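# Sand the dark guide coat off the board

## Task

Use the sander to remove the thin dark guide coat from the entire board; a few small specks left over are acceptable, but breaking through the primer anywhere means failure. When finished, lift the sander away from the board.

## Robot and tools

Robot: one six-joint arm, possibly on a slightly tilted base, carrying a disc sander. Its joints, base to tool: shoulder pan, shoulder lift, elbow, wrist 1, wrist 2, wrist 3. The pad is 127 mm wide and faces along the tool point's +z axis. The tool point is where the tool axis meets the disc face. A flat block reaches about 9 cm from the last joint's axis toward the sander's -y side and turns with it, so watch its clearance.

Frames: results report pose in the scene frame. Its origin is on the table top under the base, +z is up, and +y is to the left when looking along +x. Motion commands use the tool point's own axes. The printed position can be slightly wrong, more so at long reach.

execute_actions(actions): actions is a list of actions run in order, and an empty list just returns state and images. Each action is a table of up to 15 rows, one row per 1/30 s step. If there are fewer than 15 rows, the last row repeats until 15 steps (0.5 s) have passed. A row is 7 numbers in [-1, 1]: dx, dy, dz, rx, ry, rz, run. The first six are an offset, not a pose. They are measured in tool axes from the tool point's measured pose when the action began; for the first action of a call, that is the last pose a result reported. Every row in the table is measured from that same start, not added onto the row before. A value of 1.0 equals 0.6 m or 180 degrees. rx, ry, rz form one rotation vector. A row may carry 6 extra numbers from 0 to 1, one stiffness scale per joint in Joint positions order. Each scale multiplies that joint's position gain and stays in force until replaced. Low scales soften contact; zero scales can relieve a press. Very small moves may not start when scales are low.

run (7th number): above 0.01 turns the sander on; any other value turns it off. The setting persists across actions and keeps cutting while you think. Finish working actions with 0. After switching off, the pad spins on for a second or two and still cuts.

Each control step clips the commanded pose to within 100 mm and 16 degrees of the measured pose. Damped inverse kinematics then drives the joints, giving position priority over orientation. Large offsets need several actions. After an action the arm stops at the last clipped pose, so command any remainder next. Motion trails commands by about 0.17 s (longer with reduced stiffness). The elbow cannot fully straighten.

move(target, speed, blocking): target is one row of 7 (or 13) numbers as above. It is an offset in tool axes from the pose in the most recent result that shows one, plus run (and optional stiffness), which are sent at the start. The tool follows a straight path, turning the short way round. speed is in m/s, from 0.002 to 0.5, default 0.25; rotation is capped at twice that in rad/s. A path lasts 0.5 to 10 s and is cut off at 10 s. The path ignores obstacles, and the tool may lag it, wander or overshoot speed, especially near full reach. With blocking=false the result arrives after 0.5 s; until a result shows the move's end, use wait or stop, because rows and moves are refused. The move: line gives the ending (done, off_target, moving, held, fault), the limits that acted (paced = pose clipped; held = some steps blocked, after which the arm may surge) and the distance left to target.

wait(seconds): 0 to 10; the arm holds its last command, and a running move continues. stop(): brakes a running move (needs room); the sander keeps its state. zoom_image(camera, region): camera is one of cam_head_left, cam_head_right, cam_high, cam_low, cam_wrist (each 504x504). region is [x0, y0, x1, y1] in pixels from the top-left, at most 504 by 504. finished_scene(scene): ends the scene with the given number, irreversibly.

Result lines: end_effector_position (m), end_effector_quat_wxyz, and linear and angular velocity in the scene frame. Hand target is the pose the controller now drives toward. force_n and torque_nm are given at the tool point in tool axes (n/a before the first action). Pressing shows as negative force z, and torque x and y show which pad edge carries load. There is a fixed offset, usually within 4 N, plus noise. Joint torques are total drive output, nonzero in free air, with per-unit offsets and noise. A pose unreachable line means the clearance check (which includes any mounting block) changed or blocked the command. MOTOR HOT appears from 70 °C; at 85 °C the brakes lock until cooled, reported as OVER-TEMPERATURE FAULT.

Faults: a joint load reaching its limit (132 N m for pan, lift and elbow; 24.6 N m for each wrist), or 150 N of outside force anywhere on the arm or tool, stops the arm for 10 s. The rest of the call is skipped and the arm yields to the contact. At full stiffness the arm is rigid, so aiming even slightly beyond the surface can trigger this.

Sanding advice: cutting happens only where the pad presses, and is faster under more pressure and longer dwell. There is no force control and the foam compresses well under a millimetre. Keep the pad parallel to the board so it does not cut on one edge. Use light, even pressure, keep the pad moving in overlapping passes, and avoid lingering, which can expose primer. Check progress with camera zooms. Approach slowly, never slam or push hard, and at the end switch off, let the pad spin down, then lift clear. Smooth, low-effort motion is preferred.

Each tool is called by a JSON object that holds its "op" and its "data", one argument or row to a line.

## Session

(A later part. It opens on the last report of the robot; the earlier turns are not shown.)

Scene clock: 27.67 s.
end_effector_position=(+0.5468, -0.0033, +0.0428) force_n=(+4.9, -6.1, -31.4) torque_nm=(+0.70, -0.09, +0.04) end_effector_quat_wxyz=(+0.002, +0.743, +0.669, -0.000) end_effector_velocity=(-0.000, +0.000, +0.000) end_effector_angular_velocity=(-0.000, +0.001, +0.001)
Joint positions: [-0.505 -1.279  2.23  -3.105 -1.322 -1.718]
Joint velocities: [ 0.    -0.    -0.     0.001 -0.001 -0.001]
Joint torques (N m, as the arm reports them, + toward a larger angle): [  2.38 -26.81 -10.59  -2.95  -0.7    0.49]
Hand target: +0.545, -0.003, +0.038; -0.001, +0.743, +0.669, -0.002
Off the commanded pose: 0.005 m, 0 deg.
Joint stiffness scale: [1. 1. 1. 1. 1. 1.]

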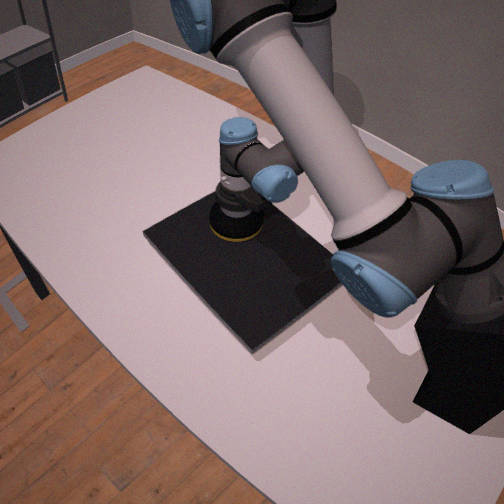

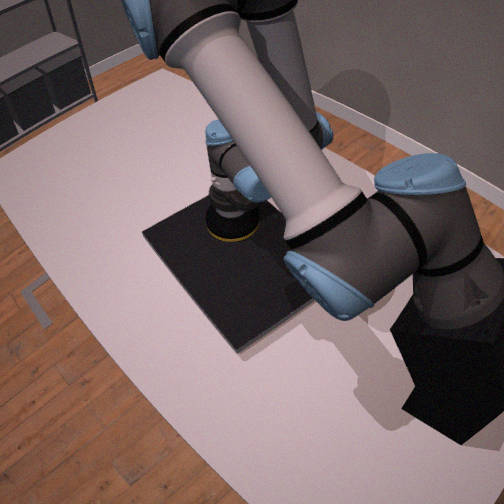

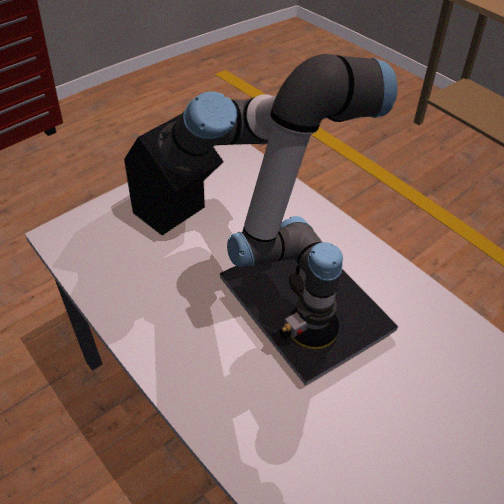

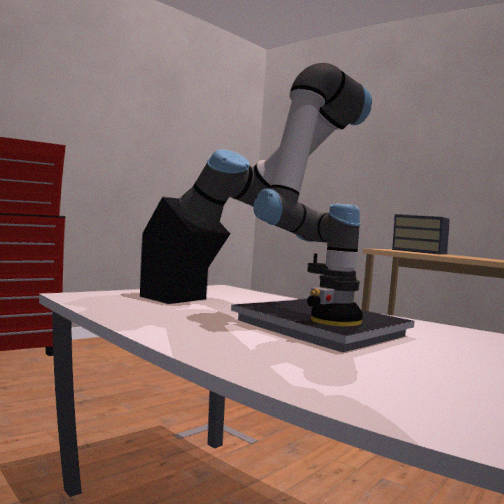

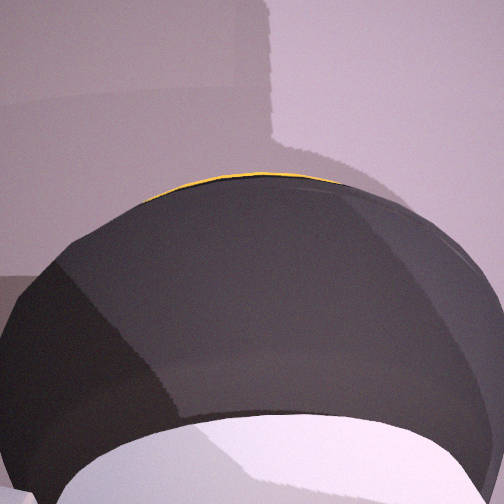

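{"op": "move", "data": {
  "target": [0, -0.25, 0.0067, 0.0032, 0.0013, 0, 1],
  "speed": 0.05,
  "blocking": false
}}

{"op": "wait", "data": {
  "seconds": 1.5
}}

{"op": "wait", "data": {
  "seconds": 1.5
}}

{"op": "stop", "data": {

}}

{"op": "move", "data": {
  "target": [0, 0, -0.1, 0, 0, 0, 0],
  "speed": 0.15
}}

Scene clock: 32.43 s.
end_effector_position=(+0.5321, -0.0008, +0.0432) force_n=(+0.1, +0.8, -15.4) torque_nm=(+0.64, +0.07, -0.06) end_effector_quat_wxyz=(+0.003, +0.742, +0.670, +0.001) end_effector_velocity=(-0.048, +0.004, +0.000) end_effector_angular_velocity=(-0.002, +0.001, +0.001)
Joint positions: [-0.508 -1.28   2.27  -3.145 -1.32  -1.722]
Joint velocities: [-0.017 -0.     0.125 -0.121  0.008 -0.016]
Joint torques (N m, as the arm reports them, + toward a larger angle): [ -0.68 -36.23  -1.62  -2.84   0.2    0.11]
Hand target: +0.523, -0.001, +0.042; +0.001, +0.743, +0.669, -0.001
Off the commanded pose: 0.135 m, 1 deg.
Joint stiffness scale: [1. 1. 1. 1. 1. 1.]
move: running

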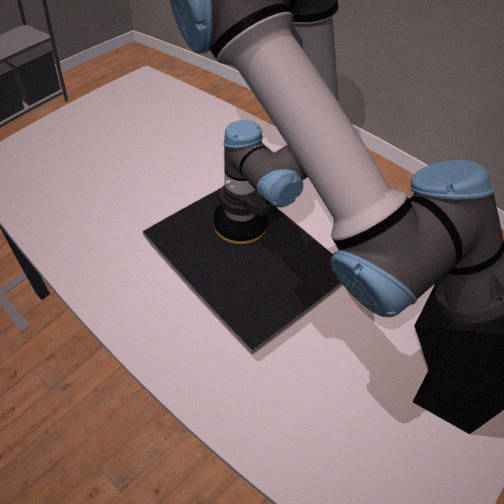

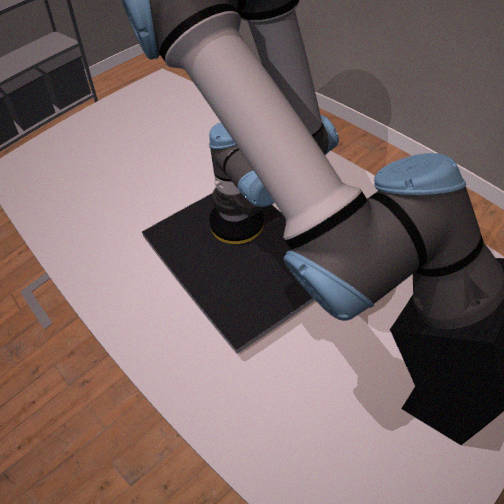

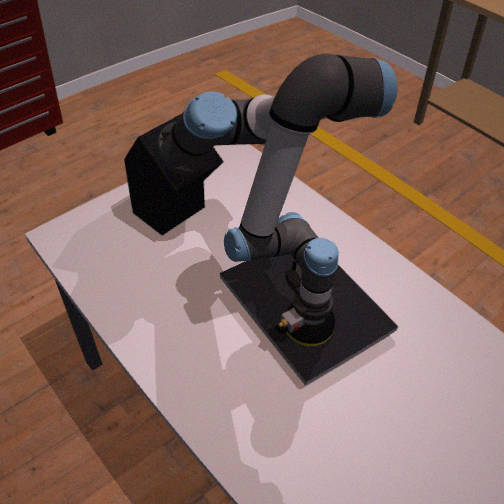

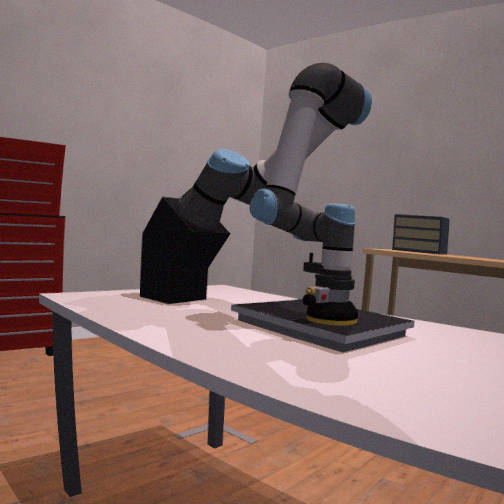

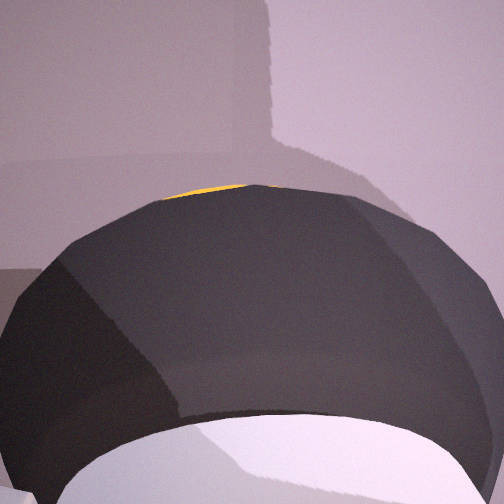

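Scene clock: 33.93 s.
end_effector_position=(+0.4598, +0.0067, +0.0429) force_n=(+1.6, +3.8, -20.9) torque_nm=(+1.04, +0.31, -0.08) end_effector_quat_wxyz=(+0.003, +0.742, +0.671, +0.001) end_effector_velocity=(-0.048, +0.005, -0.000) end_effector_angular_velocity=(-0.002, -0.001, +0.001)
Joint positions: [-0.538 -1.253  2.455 -3.351 -1.303 -1.749]
Joint velocities: [-0.023  0.04   0.119 -0.156  0.011 -0.021]
Joint torques (N m, as the arm reports them, + toward a larger angle): [  0.35 -25.25   3.09  -2.04   0.15  -0.07]
Hand target: +0.448, +0.007, +0.040; -0.001, +0.743, +0.669, -0.002
Off the commanded pose: 0.063 m, 1 deg.
Joint stiffness scale: [1. 1. 1. 1. 1. 1.]
earlier move: running
wait: 1.50 s; no rest

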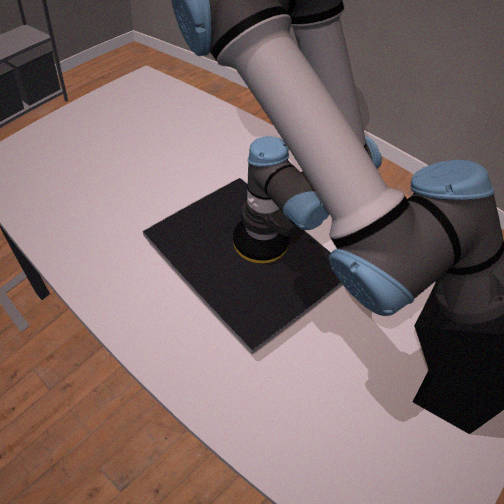

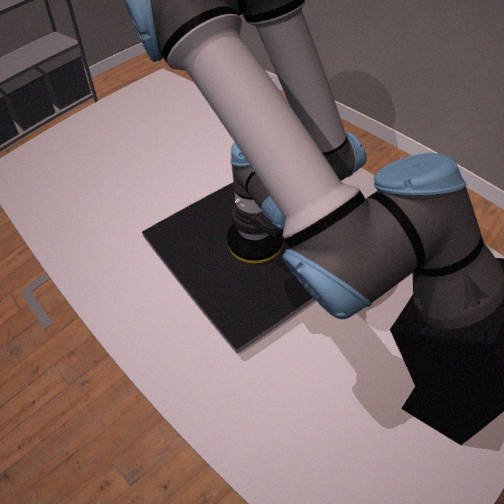

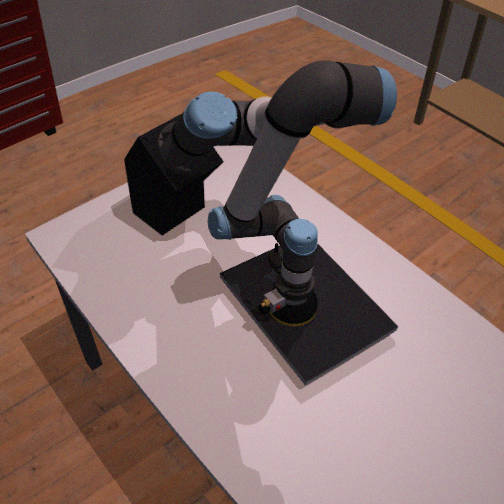

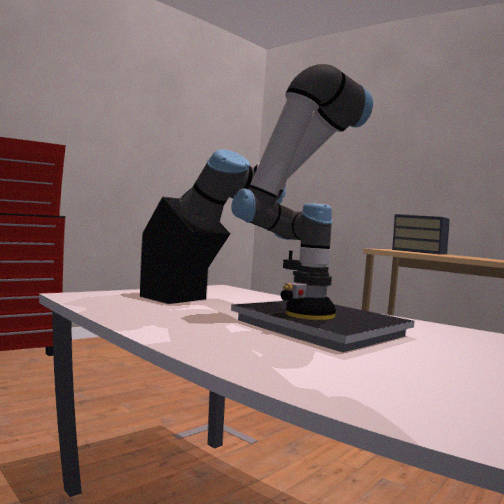

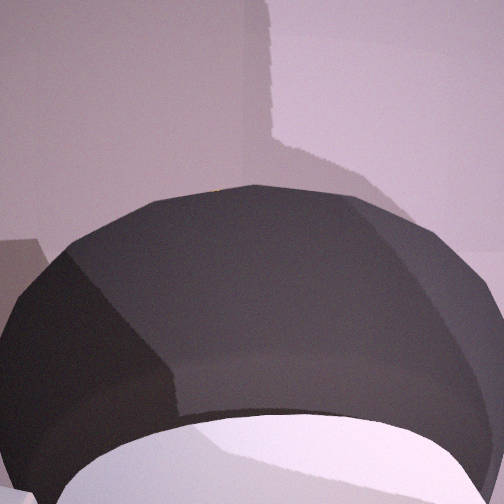

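Scene clock: 35.30 s.
end_effector_position=(+0.4029, +0.0126, +0.0425) force_n=(+5.7, +6.9, -33.0) torque_nm=(+0.91, -0.74, -0.06) end_effector_quat_wxyz=(+0.004, +0.741, +0.671, +0.002) end_effector_velocity=(+0.003, -0.001, +0.000) end_effector_angular_velocity=(-0.002, -0.016, +0.006)
Joint positions: [-0.569 -1.176  2.593 -3.561 -1.285 -1.778]
Joint velocities: [-0.002  0.006 -0.    -0.022  0.004 -0.003]
Joint torques (N m, as the arm reports them, + toward a larger angle): [ -0.18 -18.32   4.35  -0.63   0.16  -0.1 ]
Hand target: +0.398, +0.013, +0.038; -0.003, +0.743, +0.669, -0.002
Off the commanded pose: 0.007 m, 1 deg.
Joint stiffness scale: [1. 1. 1. 1. 1. 1.]
earlier move: off_target
wait: 1.37 of 1.5 s (the move ended)

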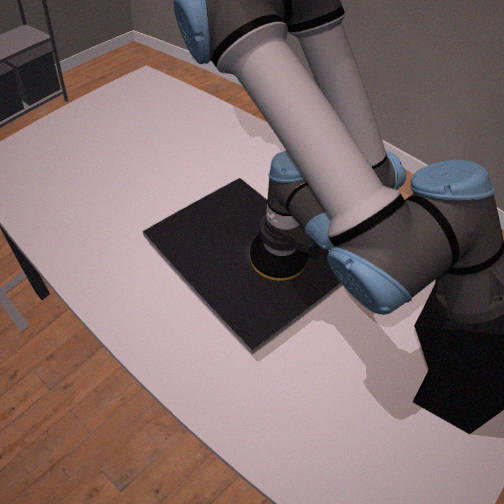

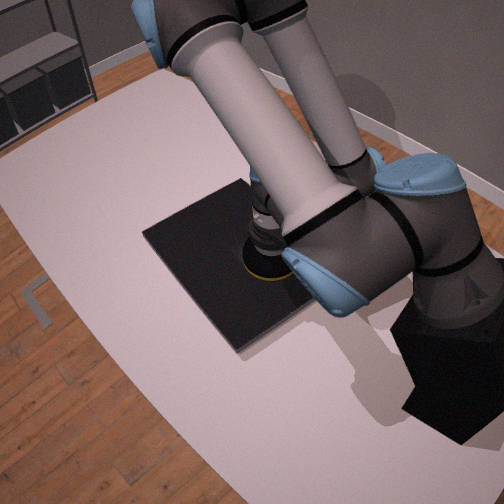

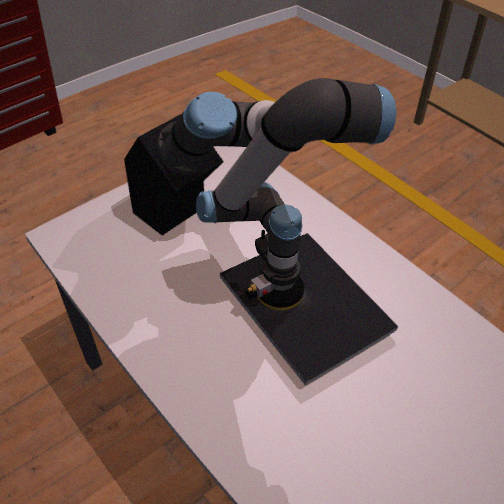

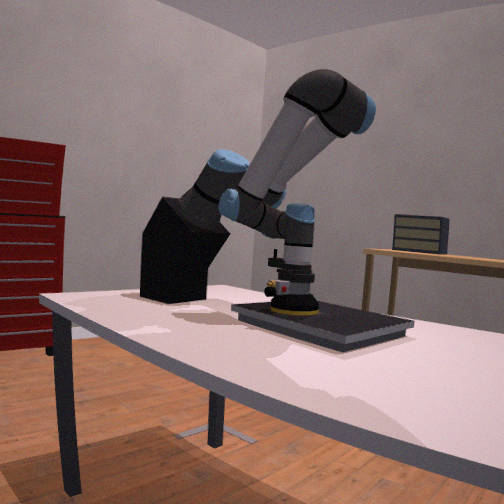

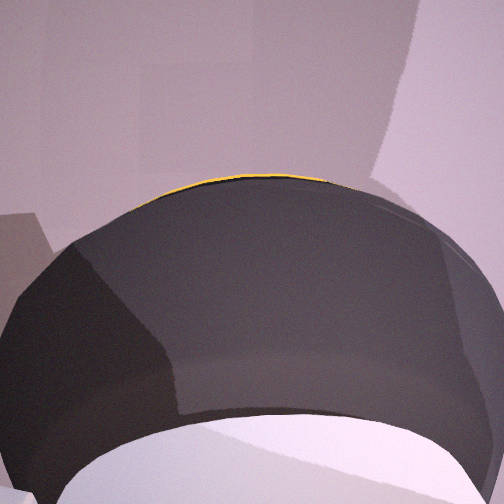

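Scene clock: 35.30 s.
end_effector_position=(+0.4029, +0.0126, +0.0425) force_n=(+5.7, +6.9, -33.0) torque_nm=(+0.91, -0.74, -0.06) end_effector_quat_wxyz=(+0.004, +0.741, +0.671, +0.002) end_effector_velocity=(+0.003, -0.001, +0.000) end_effector_angular_velocity=(-0.002, -0.016, +0.006)
Joint positions: [-0.569 -1.176  2.593 -3.561 -1.285 -1.778]
Joint velocities: [-0.002  0.006 -0.    -0.022  0.004 -0.003]
Joint torques (N m, as the arm reports them, + toward a larger angle): [ -0.18 -18.32   4.35  -0.63   0.16  -0.1 ]
Hand target: +0.398, +0.013, +0.038; -0.003, +0.743, +0.669, -0.002
Off the commanded pose: 0.007 m, 1 deg.
Joint stiffness scale: [1. 1. 1. 1. 1. 1.]
stop: no move was running

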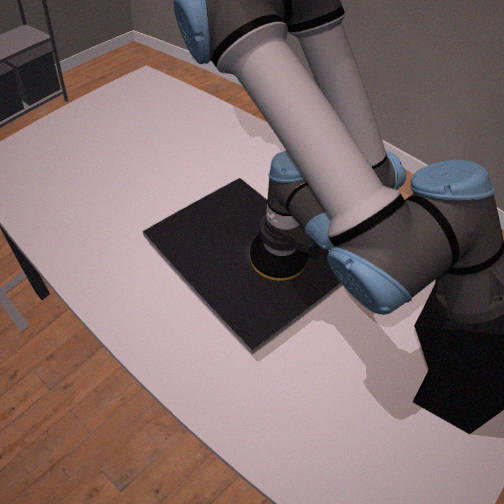

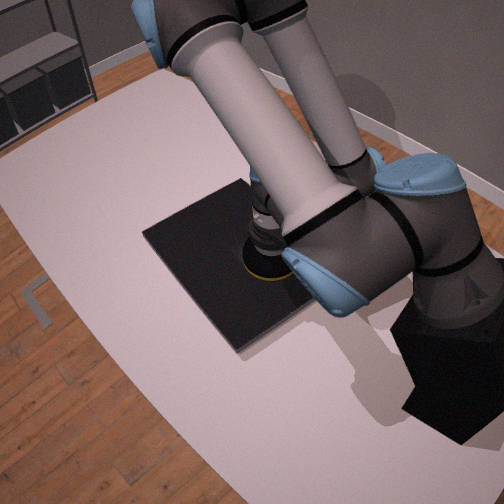

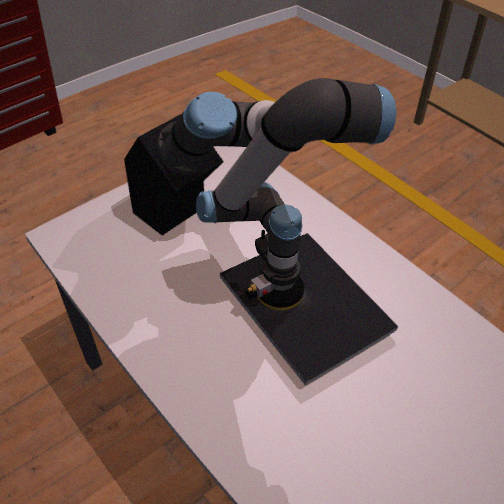

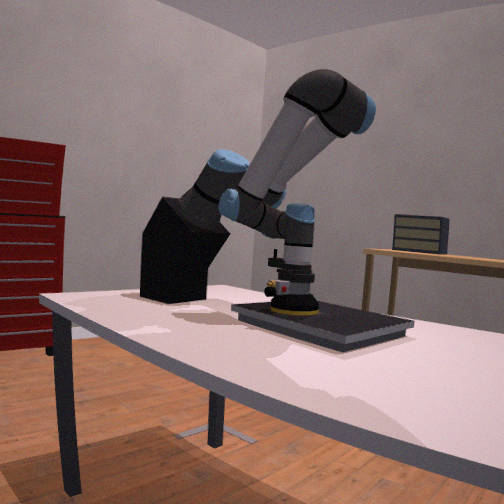

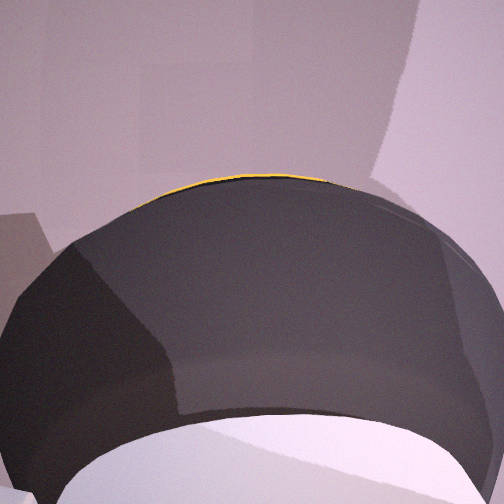

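Scene clock: 36.33 s.
end_effector_position=(+0.4029, +0.0131, +0.1020) force_n=(+1.9, +1.9, +3.2) torque_nm=(+0.19, -0.09, -0.10) end_effector_quat_wxyz=(+0.005, +0.741, +0.672, +0.002) end_effector_velocity=(-0.003, +0.001, -0.001) end_effector_angular_velocity=(+0.007, +0.013, -0.001)
Joint positions: [-0.629 -1.456  2.673 -3.347 -1.253 -1.832]
Joint velocities: [-0.001 -0.004 -0.     0.02   0.003 -0.004]
Joint torques (N m, as the arm reports them, + toward a larger angle): [  1.1  -28.42   1.45  -2.8    0.25  -0.28]
Hand target: +0.402, +0.013, +0.102; +0.004, +0.741, +0.671, +0.002
Off the commanded pose: 0.001 m, 0 deg.
Joint stiffness scale: [1. 1. 1. 1. 1. 1.]
move: done

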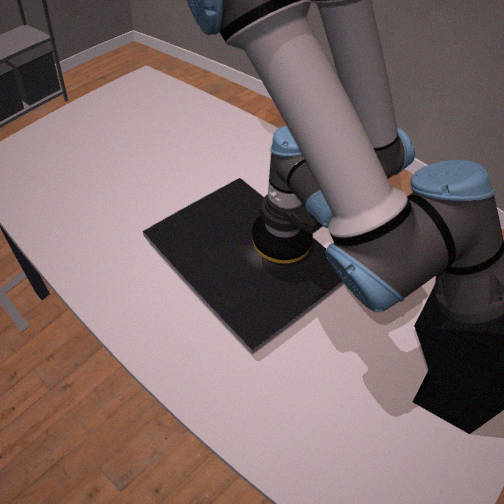

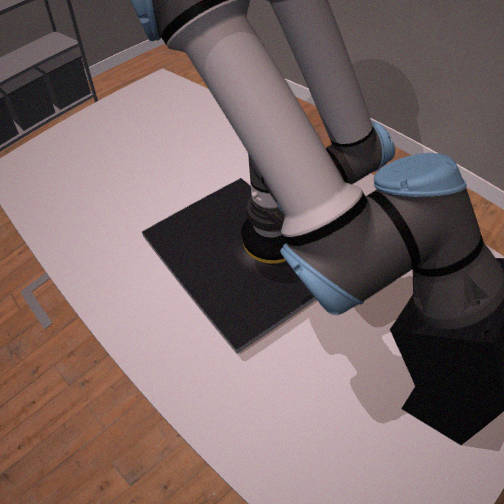

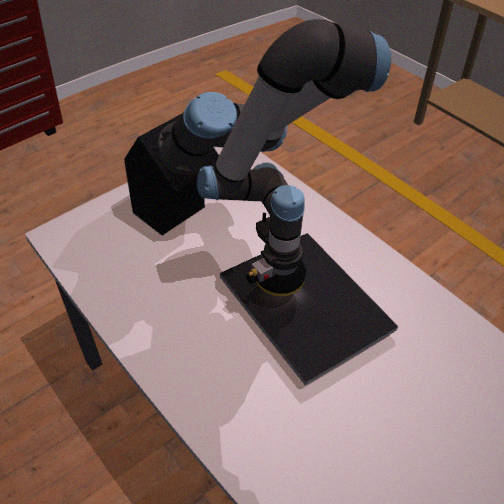

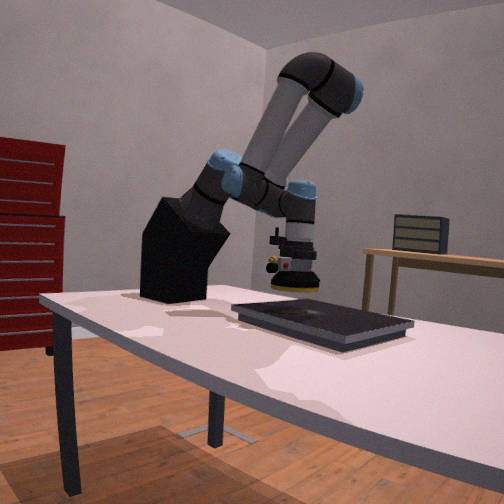

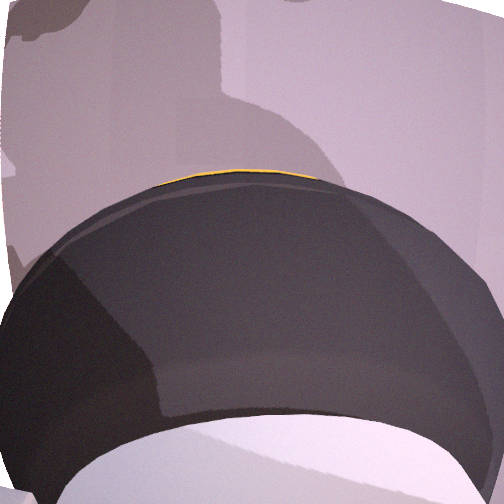

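{"op": "zoom_image", "data": {
  "camera": "cam_high",
  "region": [200, 210, 420, 400]
}}

{"op": "zoom_image", "data": {
  "camera": "cam_head_left",
  "region": [130, 150, 370, 370]
}}

Region (200, 210, 420, 400) of cam_high's 504x504 image, scaled by 2.291, with more detail than that image has; it fills the top 435 rows of this view, and the rest is white.

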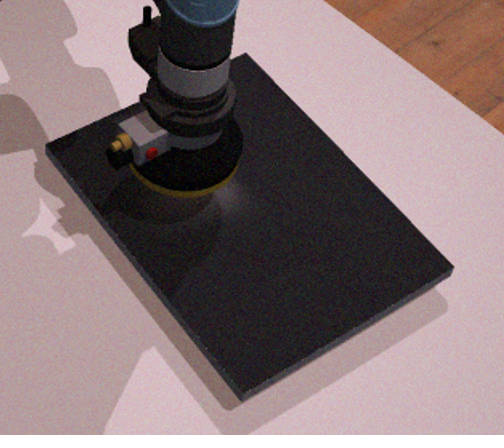

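Region (130, 150, 370, 370) of cam_head_left's 504x504 image, scaled by 2.100, with more detail than that image has; it fills the top 462 rows of this view, and the rest is white.

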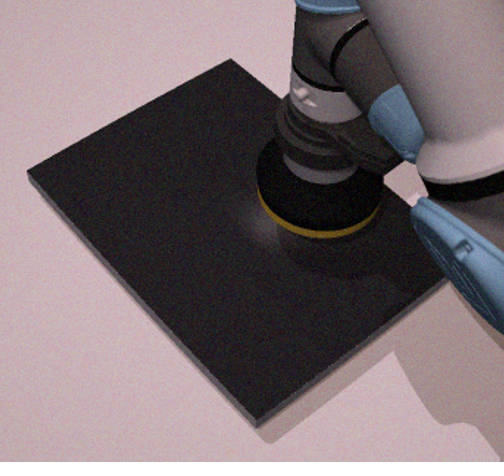

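{"op": "move", "data": {
  "target": [-0.1455, -0.2043, 0.085, 0.0032, 0.0012, 0.0022, 0],
  "speed": 0.12
}}

Scene clock: 55.20 s.
end_effector_position=(+0.3183, -0.0335, +0.0693) force_n=(+5.9, +1.4, +2.1) torque_nm=(+0.23, -0.83, -0.28) end_effector_quat_wxyz=(-0.009, +0.746, +0.666, -0.008) end_effector_velocity=(+0.000, +0.000, +0.000) end_effector_angular_velocity=(-0.000, -0.001, -0.001)
Joint positions: [-0.875 -1.093  2.821 -3.738 -1.144 -2.06 ]
Joint velocities: [ 0.    -0.     0.    -0.001  0.     0.002]
Joint torques (N m, as the arm reports them, + toward a larger angle): [ -0.72 -25.42   6.39  -2.71  -0.29   0.46]
Hand target: +0.319, -0.034, +0.069; -0.008, +0.745, +0.666, -0.007
Off the commanded pose: 0.057 m, 1 deg.
Joint stiffness scale: [1. 1. 1. 1. 1. 1.]
move: held; limits=held; held on 17 of 48 steps, including the last
pose unreachable: on one or more control steps of this call, first in action 0 (counted from 0), an arm could not follow its commanded pose, so it was not sent that pose on those steps. On the call's last step it was still not sent that pose. It may still have moved: this result reports where it is.
cause: the commanded pose would bring two parts of the arm too close to each other (joints 3 (elbow) and 4 (wrist 1) lie between them).

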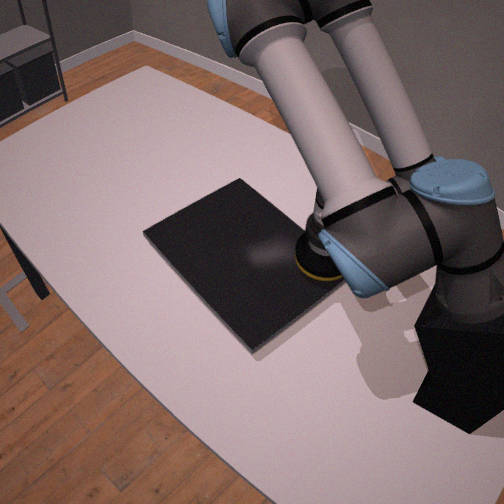

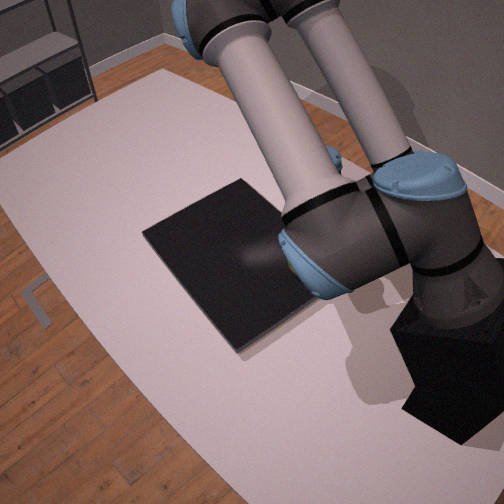

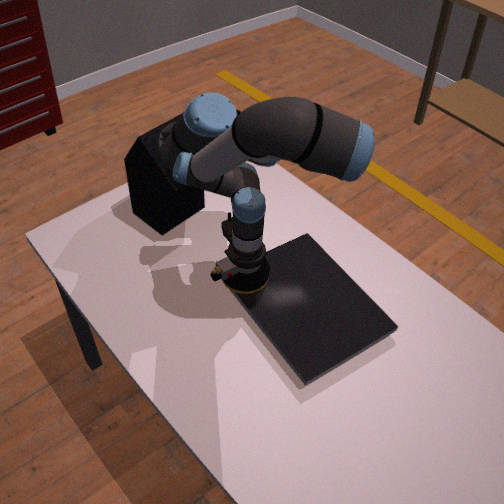

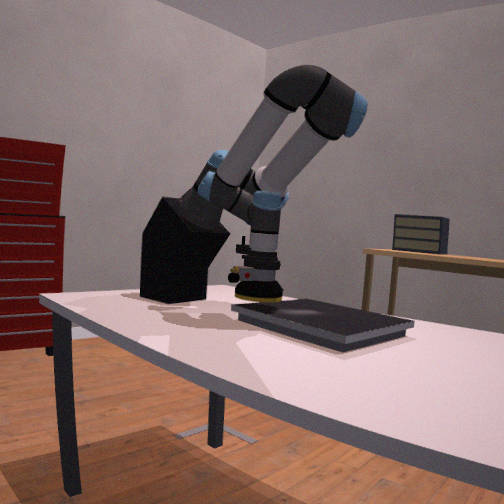

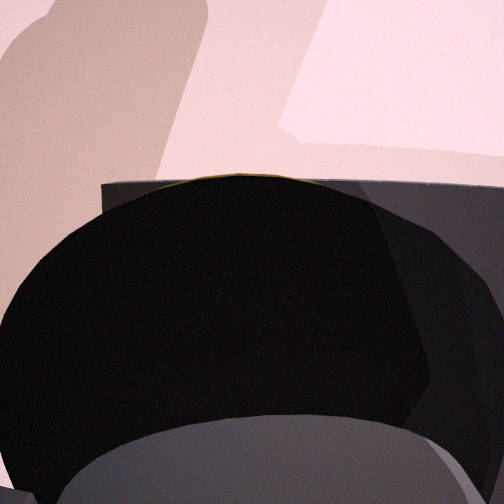

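{"op": "move", "data": {
  "target": [0.1, 0.012, 0.0397, -0.0077, 0, -0.0027, 0],
  "speed": 0.1
}}

Scene clock: 71.63 s.
end_effector_position=(+0.3313, +0.0252, +0.0463) force_n=(+6.7, +4.2, -0.9) torque_nm=(+0.43, -0.80, +0.08) end_effector_quat_wxyz=(-0.001, +0.744, +0.669, +0.001) end_effector_velocity=(+0.001, -0.002, +0.000) end_effector_angular_velocity=(-0.012, -0.002, -0.010)
Joint positions: [-0.614 -0.986  2.755 -3.892 -1.259 -1.812]
Joint velocities: [ 0.003  0.002 -0.001 -0.008 -0.012  0.014]
Joint torques (N m, as the arm reports them, + toward a larger angle): [  2.71 -25.3    8.18  -3.59  -0.53   0.48]
Hand target: +0.332, +0.025, +0.045; +0.000, +0.743, +0.669, +0.000
Off the commanded pose: 0.001 m, 0 deg.
Joint stiffness scale: [1. 1. 1. 1. 1. 1.]
move: done

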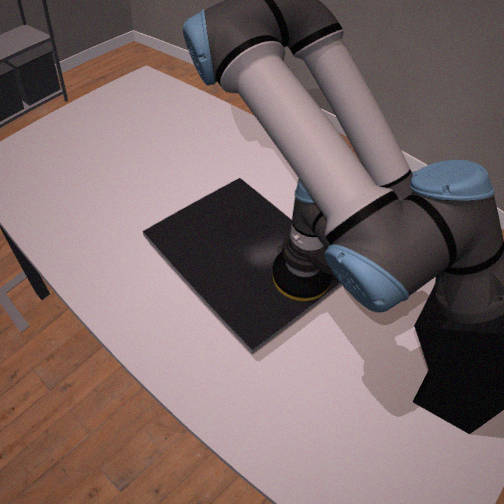

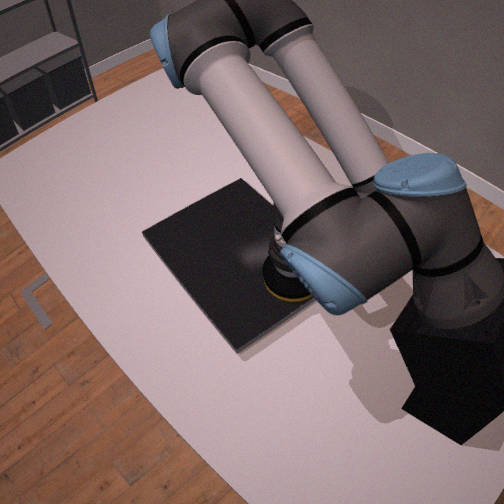

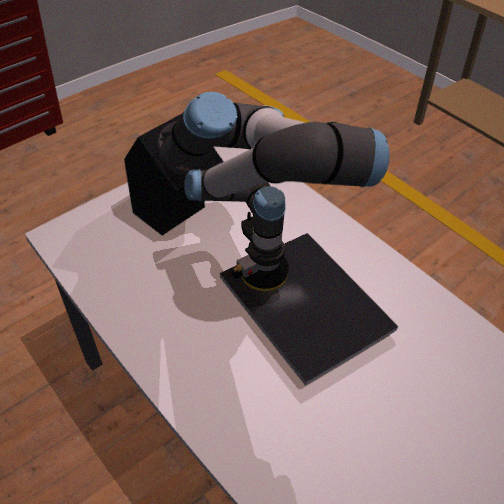

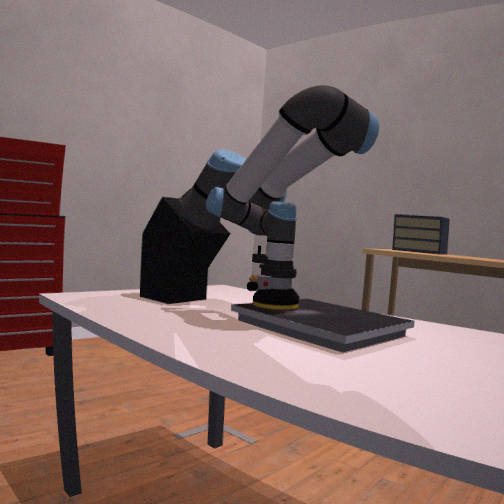

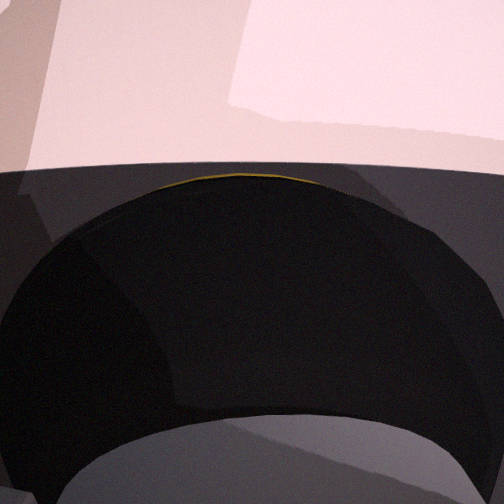

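{"op": "zoom_image", "data": {
  "camera": "cam_high",
  "region": [200, 210, 420, 400]
}}

Region (200, 210, 420, 400) of cam_high's 504x504 image, scaled by 2.291, with more detail than that image has; it fills the top 435 rows of this view, and the rest is white.

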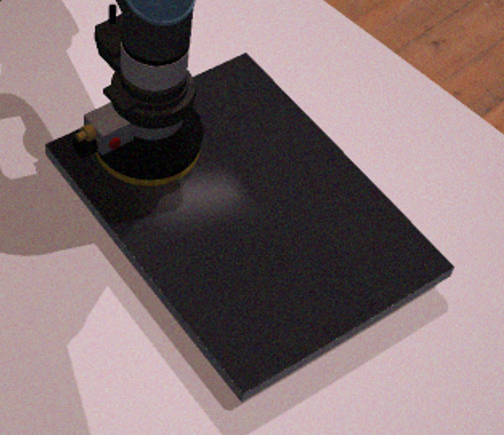

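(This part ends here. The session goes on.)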